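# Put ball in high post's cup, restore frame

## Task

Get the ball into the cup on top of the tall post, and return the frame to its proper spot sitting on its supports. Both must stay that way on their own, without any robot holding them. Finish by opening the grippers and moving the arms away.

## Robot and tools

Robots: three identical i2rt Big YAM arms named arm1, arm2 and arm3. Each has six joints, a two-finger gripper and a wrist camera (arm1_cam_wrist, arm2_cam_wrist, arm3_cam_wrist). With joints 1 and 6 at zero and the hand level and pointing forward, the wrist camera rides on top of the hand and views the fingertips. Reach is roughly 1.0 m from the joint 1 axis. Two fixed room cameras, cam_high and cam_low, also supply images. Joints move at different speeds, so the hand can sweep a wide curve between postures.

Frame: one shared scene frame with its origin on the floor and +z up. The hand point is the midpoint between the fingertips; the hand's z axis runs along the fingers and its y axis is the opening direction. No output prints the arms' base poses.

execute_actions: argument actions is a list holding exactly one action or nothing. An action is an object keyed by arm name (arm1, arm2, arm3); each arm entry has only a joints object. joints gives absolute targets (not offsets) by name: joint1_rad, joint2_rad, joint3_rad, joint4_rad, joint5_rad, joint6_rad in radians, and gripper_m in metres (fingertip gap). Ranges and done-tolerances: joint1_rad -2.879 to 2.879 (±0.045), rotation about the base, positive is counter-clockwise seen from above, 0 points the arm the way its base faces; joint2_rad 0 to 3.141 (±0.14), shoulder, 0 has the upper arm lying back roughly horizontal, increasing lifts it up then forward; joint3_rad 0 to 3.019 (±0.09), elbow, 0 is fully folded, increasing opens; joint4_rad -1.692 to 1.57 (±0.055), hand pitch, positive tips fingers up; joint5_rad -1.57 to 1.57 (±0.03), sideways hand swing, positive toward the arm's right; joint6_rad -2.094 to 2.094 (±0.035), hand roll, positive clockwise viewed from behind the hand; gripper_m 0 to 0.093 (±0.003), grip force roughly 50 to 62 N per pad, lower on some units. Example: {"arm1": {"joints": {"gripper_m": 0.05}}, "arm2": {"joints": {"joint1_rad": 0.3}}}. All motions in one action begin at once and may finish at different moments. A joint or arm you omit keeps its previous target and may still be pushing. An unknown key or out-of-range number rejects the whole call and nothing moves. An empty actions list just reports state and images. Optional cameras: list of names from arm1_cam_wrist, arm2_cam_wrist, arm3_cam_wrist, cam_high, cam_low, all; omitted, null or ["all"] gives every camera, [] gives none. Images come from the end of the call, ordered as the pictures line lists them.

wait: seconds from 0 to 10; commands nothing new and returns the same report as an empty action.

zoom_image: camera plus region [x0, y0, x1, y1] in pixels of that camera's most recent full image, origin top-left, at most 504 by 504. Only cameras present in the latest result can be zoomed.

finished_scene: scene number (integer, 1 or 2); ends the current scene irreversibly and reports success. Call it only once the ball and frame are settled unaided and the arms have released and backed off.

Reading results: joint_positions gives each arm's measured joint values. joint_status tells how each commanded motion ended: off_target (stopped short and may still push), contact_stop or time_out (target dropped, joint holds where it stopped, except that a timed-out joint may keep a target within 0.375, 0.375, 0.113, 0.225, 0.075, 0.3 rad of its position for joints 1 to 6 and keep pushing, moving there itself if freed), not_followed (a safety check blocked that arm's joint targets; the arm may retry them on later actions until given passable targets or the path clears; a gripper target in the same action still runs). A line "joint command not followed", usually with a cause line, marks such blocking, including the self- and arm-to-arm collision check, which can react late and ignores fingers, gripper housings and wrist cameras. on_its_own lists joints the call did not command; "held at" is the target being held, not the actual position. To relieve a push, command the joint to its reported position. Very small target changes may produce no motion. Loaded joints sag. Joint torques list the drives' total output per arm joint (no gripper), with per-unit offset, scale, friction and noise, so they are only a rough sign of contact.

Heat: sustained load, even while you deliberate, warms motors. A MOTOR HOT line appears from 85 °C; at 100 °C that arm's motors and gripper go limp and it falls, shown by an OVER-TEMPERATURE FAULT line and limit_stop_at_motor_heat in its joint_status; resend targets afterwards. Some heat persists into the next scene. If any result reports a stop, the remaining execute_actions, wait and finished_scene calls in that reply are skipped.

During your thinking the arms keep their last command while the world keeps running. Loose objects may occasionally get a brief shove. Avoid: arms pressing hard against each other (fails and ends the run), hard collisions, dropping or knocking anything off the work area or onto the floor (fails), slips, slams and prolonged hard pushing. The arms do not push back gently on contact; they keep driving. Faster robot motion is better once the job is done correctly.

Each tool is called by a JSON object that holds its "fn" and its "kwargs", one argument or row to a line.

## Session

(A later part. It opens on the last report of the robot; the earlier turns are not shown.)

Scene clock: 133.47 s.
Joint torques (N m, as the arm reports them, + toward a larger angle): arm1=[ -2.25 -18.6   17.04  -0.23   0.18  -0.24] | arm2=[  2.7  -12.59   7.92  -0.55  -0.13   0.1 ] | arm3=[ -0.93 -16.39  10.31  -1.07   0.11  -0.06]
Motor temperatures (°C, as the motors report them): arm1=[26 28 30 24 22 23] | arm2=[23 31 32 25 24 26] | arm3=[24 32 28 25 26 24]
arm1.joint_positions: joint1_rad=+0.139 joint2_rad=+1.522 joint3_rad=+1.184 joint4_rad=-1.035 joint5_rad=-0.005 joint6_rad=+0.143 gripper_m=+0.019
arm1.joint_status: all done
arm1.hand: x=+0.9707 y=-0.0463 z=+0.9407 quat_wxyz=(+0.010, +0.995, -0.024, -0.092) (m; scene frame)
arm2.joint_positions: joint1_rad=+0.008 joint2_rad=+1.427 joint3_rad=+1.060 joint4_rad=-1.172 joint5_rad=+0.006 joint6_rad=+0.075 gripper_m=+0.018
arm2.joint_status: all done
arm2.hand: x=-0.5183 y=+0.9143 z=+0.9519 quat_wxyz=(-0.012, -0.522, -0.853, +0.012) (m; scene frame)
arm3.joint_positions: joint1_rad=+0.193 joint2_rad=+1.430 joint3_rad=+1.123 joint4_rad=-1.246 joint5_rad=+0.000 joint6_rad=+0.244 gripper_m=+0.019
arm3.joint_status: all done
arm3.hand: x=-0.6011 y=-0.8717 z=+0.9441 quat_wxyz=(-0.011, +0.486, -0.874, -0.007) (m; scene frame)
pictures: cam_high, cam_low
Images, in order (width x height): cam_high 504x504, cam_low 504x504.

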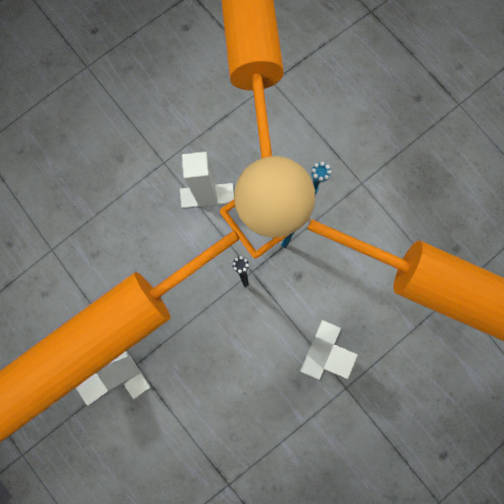

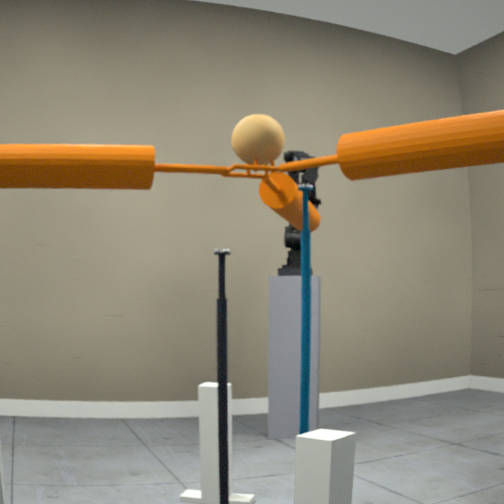

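{"fn": "execute_actions", "kwargs": {
  "actions": [
    {"arm1":{"joints":{"joint1_rad":0.115,"joint2_rad":1.79,"joint3_rad":1.685,"joint4_rad":-1.16,"joint6_rad":0.115}},"arm2":{"joints":{"joint1_rad":-0.28,"joint2_rad":1.272,"joint3_rad":0.935,"joint4_rad":-1.21,"joint6_rad":-0.235}},"arm3":{"joints":{"joint1_rad":0.49,"joint2_rad":1.325,"joint3_rad":1.062,"joint4_rad":-1.29,"joint6_rad":0.545}}}
  ],
  "cameras": ["cam_high","cam_low"]
}}

{"fn": "zoom_image", "kwargs": {
  "camera": "cam_low",
  "region": [240, 100, 380, 240]
}}

Scene clock: 147.60 s.
Joint torques (N m, as the arm reports them, + toward a larger angle): arm1=[ -1.93 -25.26  19.09   0.08   0.21  -0.18] | arm2=[  2.08 -10.92   7.85  -0.99  -0.08   0.02] | arm3=[ -0.33 -16.65  10.25  -1.64   0.05   0.01]
Motor temperatures (°C, as the motors report them): arm1=[26 29 33 24 22 23] | arm2=[23 30 32 25 24 26] | arm3=[24 32 28 25 26 24]
arm1.joint_positions: joint1_rad=+0.123 joint2_rad=+1.836 joint3_rad=+1.588 joint4_rad=-1.149 joint5_rad=-0.004 joint6_rad=+0.127 gripper_m=+0.019
arm1.joint_status: joint3_rad time_out (moved +0.404 of +0.501); the others done
arm1.on_its_own: joint3_rad reads +1.588 and still pushes toward +1.685 since a time_out
arm1.hand: x=+0.8509 y=-0.0478 z=+0.9374 quat_wxyz=(+0.007, +0.996, -0.024, -0.081) (m; scene frame)
arm2.joint_positions: joint1_rad=-0.291 joint2_rad=+1.302 joint3_rad=+0.948 joint4_rad=-1.170 joint5_rad=+0.004 joint6_rad=-0.227 gripper_m=+0.018
arm2.joint_status: all done
arm2.hand: x=-0.6386 y=+0.9102 z=+0.9558 quat_wxyz=(-0.014, -0.522, -0.853, +0.020) (m; scene frame)
arm3.joint_positions: joint1_rad=+0.490 joint2_rad=+1.372 joint3_rad=+1.061 joint4_rad=-1.239 joint5_rad=+0.003 joint6_rad=+0.541 gripper_m=+0.019
arm3.joint_status: all done
arm3.hand: x=-0.7192 y=-0.8742 z=+0.9419 quat_wxyz=(-0.010, +0.486, -0.874, -0.009) (m; scene frame)
pictures: cam_high, cam_low
Images, in order (width x height): cam_high 504x504, cam_low 504x504.

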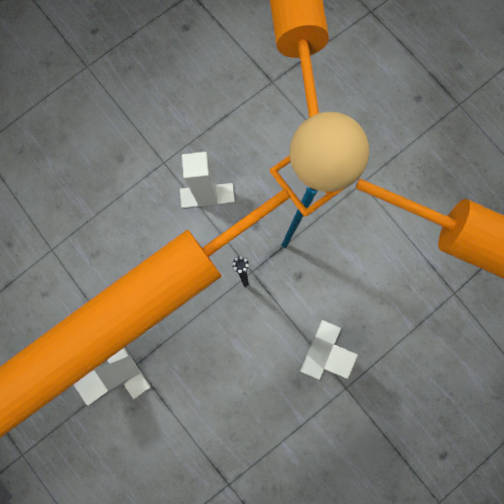

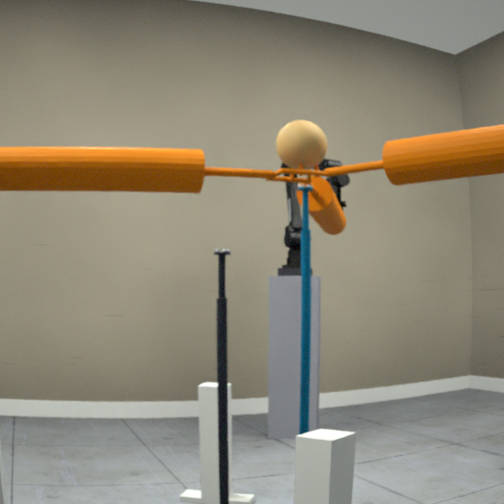

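Region (240, 100, 380, 240) of cam_low's 504x504 image, scaled by 3.600, with more detail than that image has.

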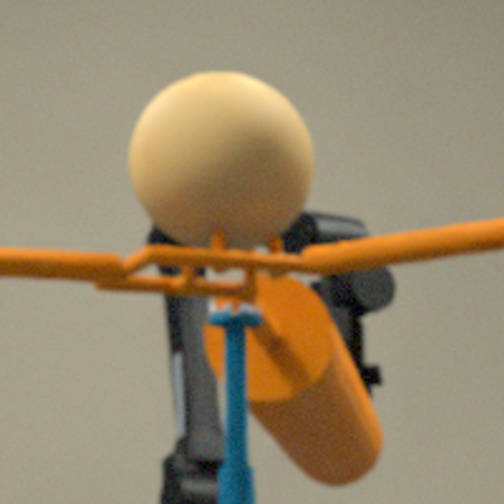

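{"fn": "execute_actions", "kwargs": {
  "actions": [
    {"arm1":{"joints":{"joint2_rad":1.845,"joint3_rad":1.64,"joint4_rad":-1.095}},"arm2":{"joints":{"joint1_rad":-0.312,"joint2_rad":1.338,"joint3_rad":0.87,"joint4_rad":-1.055,"joint6_rad":-0.265}},"arm3":{"joints":{"joint1_rad":0.52,"joint2_rad":1.38,"joint3_rad":1.017,"joint4_rad":-1.165,"joint6_rad":0.575}}}
  ],
  "cameras": ["cam_high","cam_low"]
}}

{"fn": "zoom_image", "kwargs": {
  "camera": "cam_low",
  "region": [240, 100, 380, 240]
}}

Scene clock: 162.73 s.
Joint torques (N m, as the arm reports them, + toward a larger angle): arm1=[ -2.42 -24.68  15.07   1.08   0.34  -0.19] | arm2=[  1.11 -10.24   8.24   0.28  -0.05  -0.02] | arm3=[  0.32 -13.75  10.93   0.38   0.02   0.06]
Motor temperatures (°C, as the motors report them): arm1=[26 30 37 24 22 23] | arm2=[23 29 32 25 24 26] | arm3=[24 31 28 25 26 24]
arm1.joint_positions: joint1_rad=+0.123 joint2_rad=+1.881 joint3_rad=+1.588 joint4_rad=-1.110 joint5_rad=-0.009 joint6_rad=+0.127 gripper_m=+0.019
arm1.joint_status: all done
arm1.hand: x=+0.8420 y=-0.0490 z=+0.9127 quat_wxyz=(+0.008, +0.997, -0.024, -0.077) (m; scene frame)
arm2.joint_positions: joint1_rad=-0.317 joint2_rad=+1.353 joint3_rad=+0.874 joint4_rad=-1.048 joint5_rad=+0.003 joint6_rad=-0.253 gripper_m=+0.018
arm2.joint_status: all done
arm2.hand: x=-0.6476 y=+0.9084 z=+0.9134 quat_wxyz=(-0.013, -0.521, -0.853, +0.019) (m; scene frame)
arm3.joint_positions: joint1_rad=+0.513 joint2_rad=+1.397 joint3_rad=+1.006 joint4_rad=-1.162 joint5_rad=+0.004 joint6_rad=+0.565 gripper_m=+0.019
arm3.joint_status: all done
arm3.hand: x=-0.7273 y=-0.8757 z=+0.9132 quat_wxyz=(-0.010, +0.485, -0.874, -0.008) (m; scene frame)
pictures: cam_high, cam_low
Images, in order (width x height): cam_high 504x504, cam_low 504x504.

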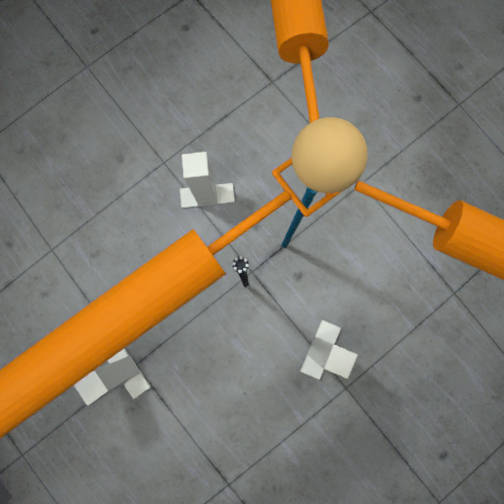

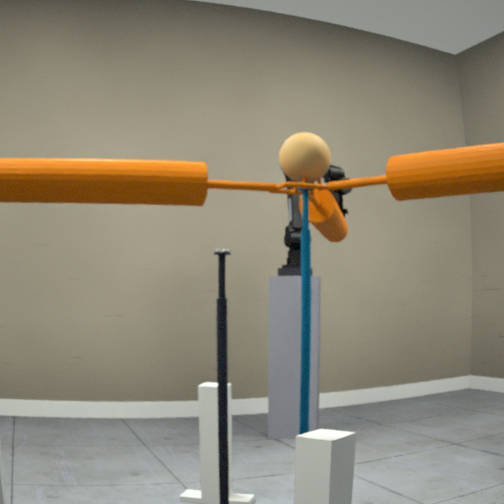

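Region (240, 100, 380, 240) of cam_low's 504x504 image, scaled by 3.600, with more detail than that image has.

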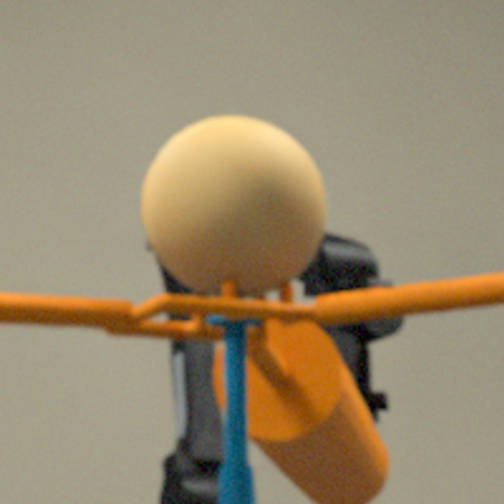

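{"fn": "execute_actions", "kwargs": {
  "actions": [
    {"arm1":{"joints":{"joint2_rad":1.87,"joint3_rad":1.548,"joint4_rad":-1.04}},"arm2":{"joints":{"joint2_rad":1.378,"joint3_rad":0.832,"joint4_rad":-0.973}},"arm3":{"joints":{"joint2_rad":1.415,"joint3_rad":0.974,"joint4_rad":-1.088}}}
  ],
  "cameras": []
}}

{"fn": "execute_actions", "kwargs": {
  "actions": [
    {"arm1":{"joints":{"joint2_rad":1.915,"joint3_rad":1.50,"joint4_rad":-0.96}},"arm2":{"joints":{"joint2_rad":1.445,"joint3_rad":0.785,"joint4_rad":-0.862}},"arm3":{"joints":{"joint2_rad":1.468,"joint3_rad":0.922,"joint4_rad":-0.985}}}
  ],
  "cameras": ["cam_high","cam_low"]
}}

{"fn": "zoom_image", "kwargs": {
  "camera": "cam_low",
  "region": [220, 110, 380, 270]
}}

Scene clock: 172.77 s.
Joint torques (N m, as the arm reports them, + toward a larger angle): arm1=[ -2.17 -23.11  10.72   0.77   0.33  -0.17] | arm2=[ 2.29 -9.39  7.7   0.7   0.03  0.01] | arm3=[ -0.33 -13.17  10.5    0.69  -0.19   0.05]
Motor temperatures (°C, as the motors report them): arm1=[26 31 36 24 22 23] | arm2=[23 29 33 25 24 26] | arm3=[24 31 28 25 26 24]
arm1.joint_positions: joint1_rad=+0.123 joint2_rad=+1.887 joint3_rad=+1.545 joint4_rad=-1.047 joint5_rad=-0.009 joint6_rad=+0.127 gripper_m=+0.019
arm1.joint_status: all done
arm1.hand: x=+0.8423 y=-0.0489 z=+0.8949 quat_wxyz=(+0.009, +0.996, -0.024, -0.085) (m; scene frame)
arm2.joint_positions: joint1_rad=-0.318 joint2_rad=+1.380 joint3_rad=+0.837 joint4_rad=-0.979 joint5_rad=+0.000 joint6_rad=-0.254 gripper_m=+0.018
arm2.joint_status: all done
arm2.hand: x=-0.6477 y=+0.9086 z=+0.8925 quat_wxyz=(-0.016, -0.521, -0.853, +0.020) (m; scene frame)
arm3.joint_positions: joint1_rad=+0.515 joint2_rad=+1.423 joint3_rad=+0.965 joint4_rad=-1.095 joint5_rad=+0.009 joint6_rad=+0.567 gripper_m=+0.019
arm3.joint_status: all done
arm3.hand: x=-0.7274 y=-0.8759 z=+0.8898 quat_wxyz=(-0.012, +0.486, -0.874, -0.007) (m; scene frame)
pictures: none
No camera images: the call's "cameras" was empty. Leave "cameras" out to get every camera's image.

Scene clock: 173.63 s.
Joint torques (N m, as the arm reports them, + toward a larger angle): arm1=[ -1.78 -23.83  10.02   0.4    0.34  -0.18] | arm2=[  1.38 -10.1    7.19   0.59   0.08  -0.01] | arm3=[  0.09 -14.24  10.     0.67  -0.14   0.04]
Motor temperatures (°C, as the motors report them): arm1=[26 31 35 24 22 23] | arm2=[23 29 33 25 24 26] | arm3=[24 31 28 25 26 24]
arm1.joint_positions: joint1_rad=+0.123 joint2_rad=+1.941 joint3_rad=+1.499 joint4_rad=-0.958 joint5_rad=-0.009 joint6_rad=+0.127 gripper_m=+0.019
arm1.joint_status: all done
arm1.hand: x=+0.8421 y=-0.0485 z=+0.8483 quat_wxyz=(+0.009, +0.997, -0.024, -0.079) (m; scene frame)
arm2.joint_positions: joint1_rad=-0.318 joint2_rad=+1.454 joint3_rad=+0.789 joint4_rad=-0.867 joint5_rad=+0.000 joint6_rad=-0.254 gripper_m=+0.018
arm2.joint_status: all done
arm2.hand: x=-0.6479 y=+0.9091 z=+0.8534 quat_wxyz=(-0.013, -0.521, -0.853, +0.016) (m; scene frame)
arm3.joint_positions: joint1_rad=+0.515 joint2_rad=+1.479 joint3_rad=+0.912 joint4_rad=-0.992 joint5_rad=+0.008 joint6_rad=+0.567 gripper_m=+0.019
arm3.joint_status: all done
arm3.hand: x=-0.7273 y=-0.8762 z=+0.8521 quat_wxyz=(-0.010, +0.486, -0.874, -0.004) (m; scene frame)
pictures: cam_high, cam_low
Images, in order (width x height): cam_high 504x504, cam_low 504x504.

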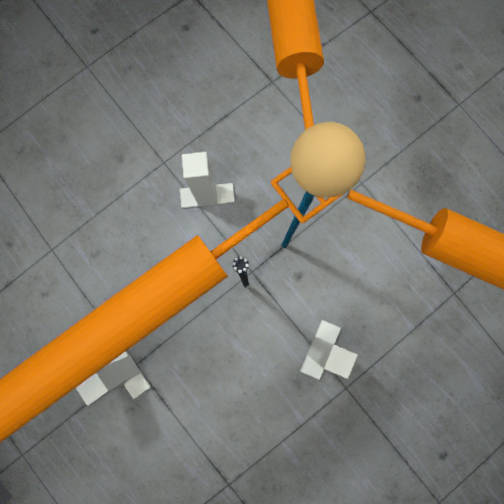

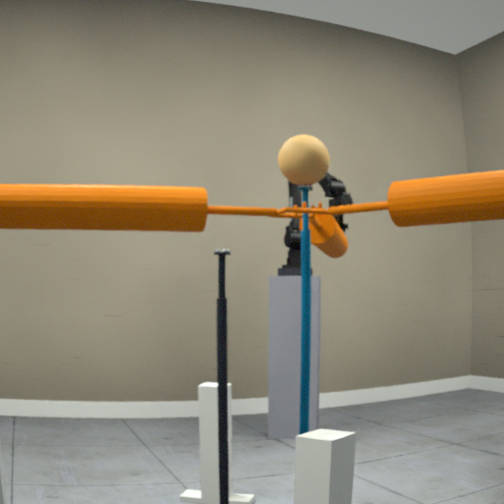

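Region (220, 110, 380, 270) of cam_low's 504x504 image, scaled by 3.150, with more detail than that image has.

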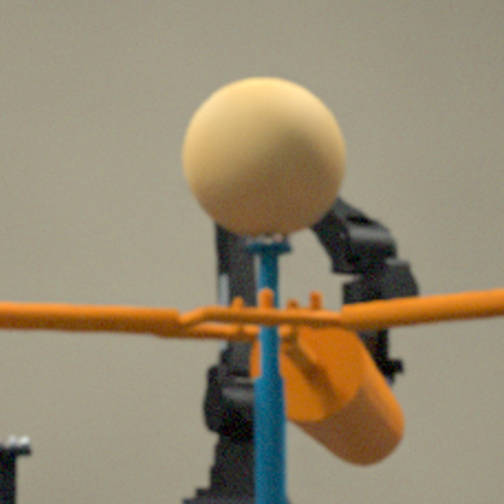

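{"fn": "execute_actions", "kwargs": {
  "actions": [
    {"arm1":{"joints":{"joint1_rad":0.15,"joint2_rad":1.68,"joint3_rad":1.157,"joint4_rad":-0.845,"joint6_rad":0.16}},"arm2":{"joints":{"joint1_rad":-0.065,"joint2_rad":1.54,"joint3_rad":0.915,"joint4_rad":-0.89,"joint6_rad":0.005}},"arm3":{"joints":{"joint1_rad":0.25,"joint2_rad":1.485,"joint3_rad":0.955,"joint4_rad":-1.0,"joint6_rad":0.297}}}
  ],
  "cameras": ["cam_high"]
}}

{"fn": "execute_actions", "kwargs": {
  "actions": [
    {"arm1":{"joints":{"joint1_rad":0.155,"joint2_rad":1.292,"joint3_rad":0.705,"joint4_rad":-0.79}},"arm2":{"joints":{"joint1_rad":0.25,"joint2_rad":1.705,"joint3_rad":1.145,"joint4_rad":-0.955,"joint6_rad":0.315}},"arm3":{"joints":{"joint1_rad":-0.065,"joint2_rad":1.652,"joint3_rad":1.168,"joint4_rad":-1.055,"joint6_rad":-0.02}}}
  ],
  "cameras": []
}}

{"fn": "execute_actions", "kwargs": {
  "actions": [
    {"arm1":{"joints":{"joint1_rad":0.18,"joint2_rad":0.955,"joint3_rad":0.46,"joint4_rad":-0.885,"joint6_rad":0.185}},"arm2":{"joints":{"joint1_rad":0.402,"joint2_rad":1.88,"joint3_rad":1.41,"joint4_rad":-1.052,"joint6_rad":0.468}},"arm3":{"joints":{"joint1_rad":-0.235,"joint2_rad":1.815,"joint3_rad":1.40,"joint4_rad":-1.13,"joint6_rad":-0.19}}}
  ],
  "cameras": ["cam_high"]
}}

Scene clock: 190.57 s.
Joint torques (N m, as the arm reports them, + toward a larger angle): arm1=[ -0.99 -18.11   9.49   0.89   0.31   0.06] | arm2=[  1.68 -11.57   9.78  -0.22  -0.12   0.26] | arm3=[ -0.07 -13.15  11.86   0.19  -0.04  -0.06]
Motor temperatures (°C, as the motors report them): arm1=[26 31 33 24 23 23] | arm2=[23 28 33 25 24 26] | arm3=[24 31 28 25 26 24]
arm1.joint_positions: joint1_rad=+0.145 joint2_rad=+1.692 joint3_rad=+1.158 joint4_rad=-0.853 joint5_rad=-0.008 joint6_rad=+0.147 gripper_m=+0.019
arm1.joint_status: all done
arm1.hand: x=+0.9433 y=-0.0519 z=+0.8582 quat_wxyz=(+0.011, +0.996, -0.023, -0.085) (m; scene frame)
arm2.joint_positions: joint1_rad=-0.070 joint2_rad=+1.542 joint3_rad=+0.888 joint4_rad=-0.871 joint5_rad=+0.005 joint6_rad=-0.010 gripper_m=+0.018
arm2.joint_status: all done
arm2.hand: x=-0.5489 y=+0.9044 z=+0.8527 quat_wxyz=(-0.017, -0.520, -0.854, +0.017) (m; scene frame)
arm3.joint_positions: joint1_rad=+0.246 joint2_rad=+1.485 joint3_rad=+0.926 joint4_rad=-0.992 joint5_rad=+0.005 joint6_rad=+0.300 gripper_m=+0.019
arm3.joint_status: all done
arm3.hand: x=-0.6253 y=-0.8835 z=+0.8552 quat_wxyz=(-0.012, +0.484, -0.875, -0.006) (m; scene frame)
pictures: cam_high
Images, in order (width x height): cam_high 504x504.

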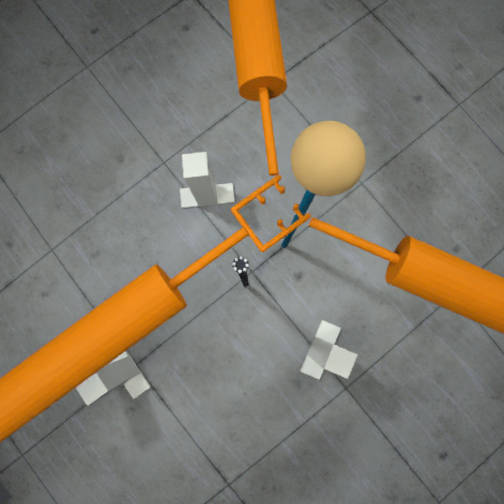

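Scene clock: 191.77 s.
Joint torques (N m, as the arm reports them, + toward a larger angle): arm1=[ -0.58 -10.01   8.17   0.44   0.26   0.04] | arm2=[  1.87 -15.04   9.86  -0.21  -0.2    0.24] | arm3=[ -0.31 -17.88  10.89  -0.17   0.04  -0.11]
Motor temperatures (°C, as the motors report them): arm1=[26 31 32 24 23 23] | arm2=[23 28 33 25 24 26] | arm3=[24 31 29 25 26 24]
arm1.joint_positions: joint1_rad=+0.145 joint2_rad=+1.301 joint3_rad=+0.718 joint4_rad=-0.786 joint5_rad=-0.006 joint6_rad=+0.149 gripper_m=+0.019
arm1.joint_status: all done
arm1.hand: x=+1.0965 y=-0.0364 z=+0.8608 quat_wxyz=(+0.011, +0.995, -0.024, -0.094) (m; scene frame)
arm2.joint_positions: joint1_rad=+0.242 joint2_rad=+1.720 joint3_rad=+1.120 joint4_rad=-0.937 joint5_rad=+0.008 joint6_rad=+0.302 gripper_m=+0.018
arm2.joint_status: all done
arm2.hand: x=-0.3966 y=+0.9209 z=+0.8528 quat_wxyz=(-0.014, -0.520, -0.854, +0.011) (m; scene frame)
arm3.joint_positions: joint1_rad=-0.068 joint2_rad=+1.666 joint3_rad=+1.152 joint4_rad=-1.038 joint5_rad=+0.001 joint6_rad=-0.011 gripper_m=+0.019
arm3.joint_status: all done
arm3.hand: x=-0.4741 y=-0.8678 z=+0.8581 quat_wxyz=(-0.012, +0.483, -0.875, -0.004) (m; scene frame)
pictures: none
No camera images: the call's "cameras" was empty. Leave "cameras" out to get every camera's image.

Scene clock: 192.80 s.
Joint torques (N m, as the arm reports them, + toward a larger angle): arm1=[ 0.45 -4.07  9.45 -0.15  0.13  0.11] | arm2=[  1.65 -17.42  11.45  -0.95  -0.31   0.28] | arm3=[ -0.51 -20.98  12.13  -0.98   0.15  -0.11]
Motor temperatures (°C, as the motors report them): arm1=[26 31 32 24 23 23] | arm2=[23 28 33 25 24 26] | arm3=[24 31 29 25 26 24]
arm1.joint_positions: joint1_rad=+0.163 joint2_rad=+0.961 joint3_rad=+0.463 joint4_rad=-0.865 joint5_rad=-0.002 joint6_rad=+0.166 gripper_m=+0.019
arm1.joint_status: all done
arm1.hand: x=+1.2041 y=-0.0291 z=+0.8563 quat_wxyz=(+0.011, +0.995, -0.024, -0.097) (m; scene frame)
arm2.joint_positions: joint1_rad=+0.390 joint2_rad=+1.890 joint3_rad=+1.370 joint4_rad=-1.019 joint5_rad=+0.012 joint6_rad=+0.452 gripper_m=+0.018
arm2.joint_status: all done
arm2.hand: x=-0.2904 y=+0.9275 z=+0.8522 quat_wxyz=(-0.014, -0.520, -0.854, +0.010) (m; scene frame)
arm3.joint_positions: joint1_rad=-0.234 joint2_rad=+1.830 joint3_rad=+1.373 joint4_rad=-1.094 joint5_rad=-0.002 joint6_rad=-0.179 gripper_m=+0.019
arm3.joint_status: all done
arm3.hand: x=-0.3669 y=-0.8627 z=+0.8561 quat_wxyz=(-0.013, +0.484, -0.875, -0.005) (m; scene frame)
pictures: cam_high
Images, in order (width x height): cam_high 504x504.

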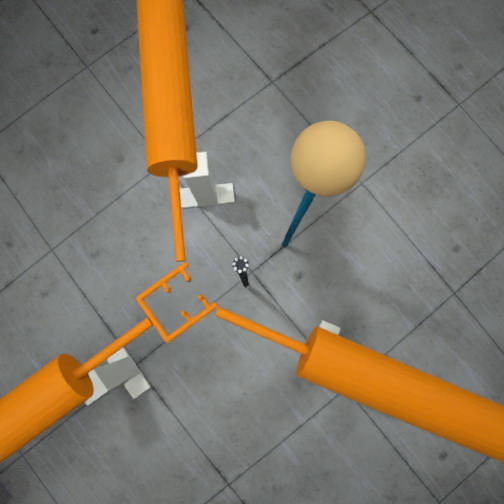

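{"fn": "execute_actions", "kwargs": {
  "actions": [
    {"arm1":{"joints":{"joint1_rad":0.185,"joint2_rad":1.345,"joint3_rad":0.295,"joint4_rad":-0.32}},"arm2":{"joints":{"joint1_rad":0.408,"joint2_rad":2.045,"joint3_rad":1.31,"joint4_rad":-0.80}},"arm3":{"joints":{"joint1_rad":-0.228,"joint2_rad":1.985,"joint3_rad":1.28,"joint4_rad":-0.835}}}
  ],
  "cameras": []
}}

{"fn": "execute_actions", "kwargs": {
  "actions": [
    {"arm1":{"joints":{"joint2_rad":1.905,"joint3_rad":0.30,"joint4_rad":0.23}},"arm2":{"joints":{"joint2_rad":2.245,"joint3_rad":1.34,"joint4_rad":-0.612}},"arm3":{"joints":{"joint2_rad":2.185,"joint3_rad":1.285,"joint4_rad":-0.635}}}
  ],
  "cameras": []
}}

{"fn": "execute_actions", "kwargs": {
  "actions": [
    {"arm1":{"joints":{"joint2_rad":2.41,"joint3_rad":0.43,"joint4_rad":0.595}},"arm2":{"joints":{"joint2_rad":2.47,"joint3_rad":1.435,"joint4_rad":-0.468}},"arm3":{"joints":{"joint2_rad":2.408,"joint3_rad":1.373,"joint4_rad":-0.485}}}
  ],
  "cameras": []
}}

{"fn": "execute_actions", "kwargs": {
  "actions": [
    {"arm1":{"joints":{"joint2_rad":2.705,"joint3_rad":0.595,"joint4_rad":0.725}},"arm2":{"joints":{"joint2_rad":2.665,"joint3_rad":1.55,"joint4_rad":-0.392}},"arm3":{"joints":{"joint2_rad":2.602,"joint3_rad":1.476,"joint4_rad":-0.397}}}
  ],
  "cameras": ["cam_low"]
}}

Scene clock: 205.20 s.
Joint torques (N m, as the arm reports them, + toward a larger angle): arm1=[-0.19 -5.99  5.16  1.03  0.19  0.06] | arm2=[  1.54 -19.47   6.17   0.04  -0.05   0.17] | arm3=[  0.05 -23.79   7.76   0.11   0.    -0.11]
Motor temperatures (°C, as the motors report them): arm1=[26 30 31 24 22 23] | arm2=[23 29 35 25 24 26] | arm3=[24 32 29 25 26 24]
arm1.joint_positions: joint1_rad=+0.170 joint2_rad=+1.347 joint3_rad=+0.304 joint4_rad=-0.331 joint5_rad=-0.004 joint6_rad=+0.173 gripper_m=+0.019
arm1.joint_status: all done
arm1.hand: x=+1.2083 y=-0.0300 z=+0.7429 quat_wxyz=(+0.012, +0.995, -0.024, -0.091) (m; scene frame)
arm2.joint_positions: joint1_rad=+0.398 joint2_rad=+2.074 joint3_rad=+1.319 joint4_rad=-0.791 joint5_rad=+0.005 joint6_rad=+0.460 gripper_m=+0.018
arm2.joint_status: all done
arm2.hand: x=-0.2845 y=+0.9293 z=+0.7407 quat_wxyz=(-0.011, -0.520, -0.854, +0.006) (m; scene frame)
arm3.joint_positions: joint1_rad=-0.234 joint2_rad=+2.013 joint3_rad=+1.284 joint4_rad=-0.826 joint5_rad=+0.002 joint6_rad=-0.180 gripper_m=+0.019
arm3.joint_status: all done
arm3.hand: x=-0.3646 y=-0.8614 z=+0.7349 quat_wxyz=(-0.011, +0.485, -0.875, -0.002) (m; scene frame)
pictures: none
No camera images: the call's "cameras" was empty. Leave "cameras" out to get every camera's image.

Scene clock: 206.40 s.
Joint torques (N m, as the arm reports them, + toward a larger angle): arm1=[-0.33 -9.61  0.01  0.99  0.09  0.04] | arm2=[  1.47 -19.83   7.29   0.08  -0.01   0.12] | arm3=[ -0.34 -24.28   7.36   0.34   0.02  -0.12]
Motor temperatures (°C, as the motors report them): arm1=[26 30 31 24 22 23] | arm2=[23 30 35 25 24 26] | arm3=[24 32 29 25 26 24]
arm1.joint_positions: joint1_rad=+0.172 joint2_rad=+1.905 joint3_rad=+0.305 joint4_rad=+0.220 joint5_rad=-0.001 joint6_rad=+0.175 gripper_m=+0.019
arm1.joint_status: all done
arm1.hand: x=+1.2080 y=-0.0291 z=+0.6421 quat_wxyz=(+0.010, +0.996, -0.024, -0.089) (m; scene frame)
arm2.joint_positions: joint1_rad=+0.398 joint2_rad=+2.266 joint3_rad=+1.319 joint4_rad=-0.602 joint5_rad=+0.004 joint6_rad=+0.465 gripper_m=+0.018
arm2.joint_status: all done
arm2.hand: x=-0.2876 y=+0.9313 z=+0.6405 quat_wxyz=(-0.009, -0.522, -0.853, +0.005) (m; scene frame)
arm3.joint_positions: joint1_rad=-0.228 joint2_rad=+2.209 joint3_rad=+1.277 joint4_rad=-0.632 joint5_rad=+0.001 joint6_rad=-0.178 gripper_m=+0.019
arm3.joint_status: all done
arm3.hand: x=-0.3678 y=-0.8607 z=+0.6332 quat_wxyz=(-0.007, +0.486, -0.874, -0.001) (m; scene frame)
pictures: none
No camera images: the call's "cameras" was empty. Leave "cameras" out to get every camera's image.

Scene clock: 207.63 s.
Joint torques (N m, as the arm reports them, + toward a larger angle): arm1=[ -0.35 -11.8   -3.6    0.94   0.13   0.03] | arm2=[  1.09 -20.21   7.09   0.3    0.05   0.14] | arm3=[ -0.77 -24.57   7.69   0.58  -0.01  -0.17]
Motor temperatures (°C, as the motors report them): arm1=[26 29 31 24 22 23] | arm2=[23 30 35 25 24 26] | arm3=[24 32 29 25 26 24]
arm1.joint_positions: joint1_rad=+0.172 joint2_rad=+2.407 joint3_rad=+0.435 joint4_rad=+0.584 joint5_rad=-0.002 joint6_rad=+0.175 gripper_m=+0.019
arm1.joint_status: all done
arm1.hand: x=+1.2111 y=-0.0282 z=+0.5397 quat_wxyz=(+0.010, +0.996, -0.024, -0.085) (m; scene frame)
arm2.joint_positions: joint1_rad=+0.404 joint2_rad=+2.492 joint3_rad=+1.403 joint4_rad=-0.465 joint5_rad=+0.002 joint6_rad=+0.464 gripper_m=+0.018
arm2.joint_status: all done
arm2.hand: x=-0.2855 y=+0.9337 z=+0.5397 quat_wxyz=(-0.007, -0.520, -0.854, +0.004) (m; scene frame)
arm3.joint_positions: joint1_rad=-0.226 joint2_rad=+2.430 joint3_rad=+1.348 joint4_rad=-0.489 joint5_rad=+0.003 joint6_rad=-0.172 gripper_m=+0.019
arm3.joint_status: all done
arm3.hand: x=-0.3674 y=-0.8587 z=+0.5349 quat_wxyz=(-0.004, +0.485, -0.875, +0.000) (m; scene frame)
pictures: none
No camera images: the call's "cameras" was empty. Leave "cameras" out to get every camera's image.

Scene clock: 208.63 s.
Joint torques (N m, as the arm reports them, + toward a larger angle): arm1=[ -0.5  -12.9   -5.18   1.07   0.13   0.03] | arm2=[  1.65 -21.06   6.64   0.46   0.05   0.08] | arm3=[ -0.58 -25.33   7.17   0.72   0.07  -0.16]
Motor temperatures (°C, as the motors report them): arm1=[26 29 31 24 22 23] | arm2=[23 30 34 25 24 26] | arm3=[24 32 29 25 26 24]
arm1.joint_positions: joint1_rad=+0.172 joint2_rad=+2.705 joint3_rad=+0.604 joint4_rad=+0.712 joint5_rad=-0.001 joint6_rad=+0.176 gripper_m=+0.019
arm1.joint_status: all done
arm1.hand: x=+1.2103 y=-0.0276 z=+0.4571 quat_wxyz=(+0.010, +0.996, -0.025, -0.085) (m; scene frame)
arm2.joint_positions: joint1_rad=+0.403 joint2_rad=+2.682 joint3_rad=+1.516 joint4_rad=-0.393 joint5_rad=+0.003 joint6_rad=+0.468 gripper_m=+0.018
arm2.joint_status: all done
arm2.hand: x=-0.2872 y=+0.9332 z=+0.4590 quat_wxyz=(-0.005, -0.522, -0.853, +0.004) (m; scene frame)
arm3.joint_positions: joint1_rad=-0.226 joint2_rad=+2.620 joint3_rad=+1.448 joint4_rad=-0.403 joint5_rad=+0.001 joint6_rad=-0.172 gripper_m=+0.019
arm3.joint_status: all done
arm3.hand: x=-0.3678 y=-0.8593 z=+0.4540 quat_wxyz=(-0.002, +0.484, -0.875, +0.000) (m; scene frame)
pictures: cam_low
Images, in order (width x height): cam_low 504x504.

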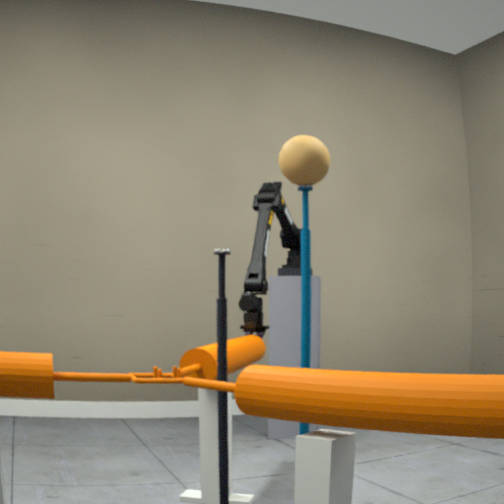

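{"fn": "execute_actions", "kwargs": {
  "actions": [
    {"arm1":{"joints":{"joint2_rad":2.765,"joint3_rad":0.64,"joint4_rad":0.742}},"arm2":{"joints":{"joint2_rad":2.718,"joint3_rad":1.588,"joint4_rad":-0.38}},"arm3":{"joints":{"joint2_rad":2.655,"joint3_rad":1.506,"joint4_rad":-0.382}}}
  ],
  "cameras": []
}}

{"fn": "execute_actions", "kwargs": {
  "actions": [
    {"arm1":{"joints":{"gripper_m":0.093}},"arm2":{"joints":{"gripper_m":0.093,"joint3_rad":1.555}},"arm3":{"joints":{"gripper_m":0.093,"joint3_rad":1.478}}}
  ],
  "cameras": []
}}

{"fn": "execute_actions", "kwargs": {
  "actions": [
    {"arm1":{"joints":{"joint2_rad":2.55,"joint3_rad":0.485,"joint4_rad":0.64}},"arm2":{"joints":{"joint2_rad":2.5,"joint3_rad":1.37,"joint4_rad":-0.47}},"arm3":{"joints":{"joint2_rad":2.44,"joint3_rad":1.31,"joint4_rad":-0.48}}}
  ],
  "cameras": []
}}

{"fn": "execute_actions", "kwargs": {
  "actions": [
    {"arm1":{"joints":{"joint2_rad":1.95,"joint3_rad":0.29,"joint4_rad":0.24}},"arm2":{"joints":{"joint2_rad":2.05,"joint3_rad":1.12,"joint4_rad":-0.68}},"arm3":{"joints":{"joint2_rad":2.0,"joint3_rad":1.1,"joint4_rad":-0.7}}}
  ],
  "cameras": ["cam_high","cam_low"]
}}

Scene clock: 223.53 s.
Joint torques (N m, as the arm reports them, + toward a larger angle): arm1=[ -0.41 -13.11  -5.02   0.87   0.12   0.03] | arm2=[  1.52 -19.98   7.09   0.84   0.08   0.1 ] | arm3=[ -0.28 -23.52   7.46   1.06   0.02  -0.16]
Motor temperatures (°C, as the motors report them): arm1=[26 29 30 24 22 23] | arm2=[23 31 33 25 24 26] | arm3=[24 33 28 25 26 24]
arm1.joint_positions: joint1_rad=+0.172 joint2_rad=+2.766 joint3_rad=+0.643 joint4_rad=+0.731 joint5_rad=-0.002 joint6_rad=+0.176 gripper_m=+0.019
arm1.joint_status: all done
arm1.hand: x=+1.2138 y=-0.0271 z=+0.4383 quat_wxyz=(+0.010, +0.996, -0.025, -0.083) (m; scene frame)
arm2.joint_positions: joint1_rad=+0.409 joint2_rad=+2.715 joint3_rad=+1.547 joint4_rad=-0.393 joint5_rad=+0.002 joint6_rad=+0.468 gripper_m=+0.018
arm2.joint_status: all done
arm2.hand: x=-0.2833 y=+0.9346 z=+0.4465 quat_wxyz=(-0.004, -0.519, -0.855, +0.004) (m; scene frame)
arm3.joint_positions: joint1_rad=-0.227 joint2_rad=+2.652 joint3_rad=+1.475 joint4_rad=-0.397 joint5_rad=+0.002 joint6_rad=-0.172 gripper_m=+0.019
arm3.joint_status: all done
arm3.hand: x=-0.3653 y=-0.8578 z=+0.4417 quat_wxyz=(-0.003, +0.484, -0.875, +0.001) (m; scene frame)
pictures: none
No camera images: the call's "cameras" was empty. Leave "cameras" out to get every camera's image.

Scene clock: 224.23 s.
Joint torques (N m, as the arm reports them, + toward a larger angle): arm1=[ -0.37 -12.99  -4.92   0.98   0.13   0.03] | arm2=[  0.9  -20.08   4.63   0.58   0.07   0.1 ] | arm3=[ -0.6  -23.25   4.78   1.01   0.02  -0.15]
Motor temperatures (°C, as the motors report them): arm1=[26 29 29 24 22 23] | arm2=[23 31 33 25 24 26] | arm3=[24 33 28 25 26 24]
arm1.joint_positions: joint1_rad=+0.172 joint2_rad=+2.766 joint3_rad=+0.643 joint4_rad=+0.731 joint5_rad=-0.002 joint6_rad=+0.176 gripper_m=+0.093
arm1.joint_status: all done
arm1.hand: x=+1.2138 y=-0.0271 z=+0.4383 quat_wxyz=(+0.010, +0.996, -0.025, -0.083) (m; scene frame)
arm2.joint_positions: joint1_rad=+0.409 joint2_rad=+2.715 joint3_rad=+1.547 joint4_rad=-0.388 joint5_rad=+0.002 joint6_rad=+0.468 gripper_m=+0.093
arm2.joint_status: all done
arm2.hand: x=-0.2823 y=+0.9339 z=+0.4467 quat_wxyz=(-0.006, -0.519, -0.855, +0.004) (m; scene frame)
arm3.joint_positions: joint1_rad=-0.227 joint2_rad=+2.652 joint3_rad=+1.475 joint4_rad=-0.395 joint5_rad=+0.002 joint6_rad=-0.176 gripper_m=+0.093
arm3.joint_status: all done
arm3.hand: x=-0.3649 y=-0.8573 z=+0.4417 quat_wxyz=(-0.004, +0.486, -0.874, +0.000) (m; scene frame)
pictures: none
No camera images: the call's "cameras" was empty. Leave "cameras" out to get every camera's image.

Scene clock: 225.50 s.
Joint torques (N m, as the arm reports them, + toward a larger angle): arm1=[ -0.35 -11.41  -5.02   0.23   0.12   0.03] | arm2=[  0.93 -17.17   3.78   0.25   0.07   0.09] | arm3=[ -0.43 -20.87   5.57   0.1    0.01  -0.14]
Motor temperatures (°C, as the motors report them): arm1=[26 29 29 24 22 23] | arm2=[23 31 33 25 24 26] | arm3=[24 33 28 25 26 24]
arm1.joint_positions: joint1_rad=+0.172 joint2_rad=+2.542 joint3_rad=+0.499 joint4_rad=+0.648 joint5_rad=-0.002 joint6_rad=+0.176 gripper_m=+0.093
arm1.joint_status: all done
arm1.hand: x=+1.2127 y=-0.0277 z=+0.5052 quat_wxyz=(+0.010, +0.996, -0.025, -0.082) (m; scene frame)
arm2.joint_positions: joint1_rad=+0.409 joint2_rad=+2.480 joint3_rad=+1.376 joint4_rad=-0.467 joint5_rad=+0.002 joint6_rad=+0.468 gripper_m=+0.093
arm2.joint_status: all done
arm2.hand: x=-0.2932 y=+0.9423 z=+0.5411 quat_wxyz=(+0.002, -0.519, -0.855, +0.003) (m; scene frame)
arm3.joint_positions: joint1_rad=-0.227 joint2_rad=+2.424 joint3_rad=+1.305 joint4_rad=-0.473 joint5_rad=+0.002 joint6_rad=-0.176 gripper_m=+0.093
arm3.joint_status: all done
arm3.hand: x=-0.3796 y=-0.8736 z=+0.5300 quat_wxyz=(+0.006, +0.486, -0.874, +0.004) (m; scene frame)
pictures: none
No camera images: the call's "cameras" was empty. Leave "cameras" out to get every camera's image.

Scene clock: 226.80 s.
Joint torques (N m, as the arm reports them, + toward a larger angle): arm1=[-0.33 -9.11  0.02  0.13  0.13  0.03] | arm2=[  1.09 -14.2    5.79   0.26   0.07   0.1 ] | arm3=[ -0.36 -16.54   7.57   0.08   0.01  -0.14]
Motor temperatures (°C, as the motors report them): arm1=[26 29 29 24 22 23] | arm2=[23 31 33 25 24 26] | arm3=[24 33 28 25 26 24]
arm1.joint_positions: joint1_rad=+0.172 joint2_rad=+1.947 joint3_rad=+0.288 joint4_rad=+0.249 joint5_rad=-0.002 joint6_rad=+0.176 gripper_m=+0.093
arm1.joint_status: all done
arm1.hand: x=+1.2237 y=-0.0273 z=+0.6342 quat_wxyz=(+0.009, +0.997, -0.025, -0.074) (m; scene frame)
arm2.joint_positions: joint1_rad=+0.409 joint2_rad=+2.019 joint3_rad=+1.121 joint4_rad=-0.677 joint5_rad=+0.002 joint6_rad=+0.468 gripper_m=+0.093
arm2.joint_status: all done
arm2.hand: x=-0.3330 y=+0.9720 z=+0.7163 quat_wxyz=(+0.003, -0.519, -0.855, +0.003) (m; scene frame)
arm3.joint_positions: joint1_rad=-0.227 joint2_rad=+1.972 joint3_rad=+1.094 joint4_rad=-0.690 joint5_rad=+0.002 joint6_rad=-0.176 gripper_m=+0.093
arm3.joint_status: all done
arm3.hand: x=-0.4048 y=-0.9013 z=+0.7038 quat_wxyz=(-0.005, +0.486, -0.874, +0.000) (m; scene frame)
pictures: cam_high, cam_low
Images, in order (width x height): cam_high 504x504, cam_low 504x504.

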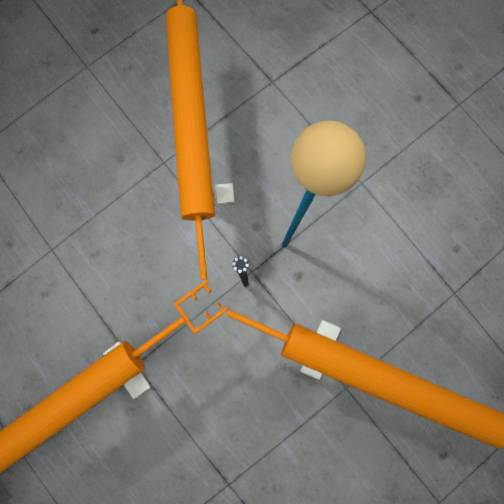

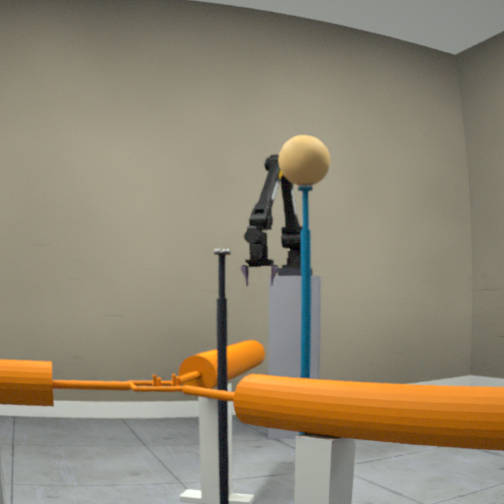

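{"fn": "finished_scene", "kwargs": {
  "scene": 2
}}

The scene is finished: the task was done.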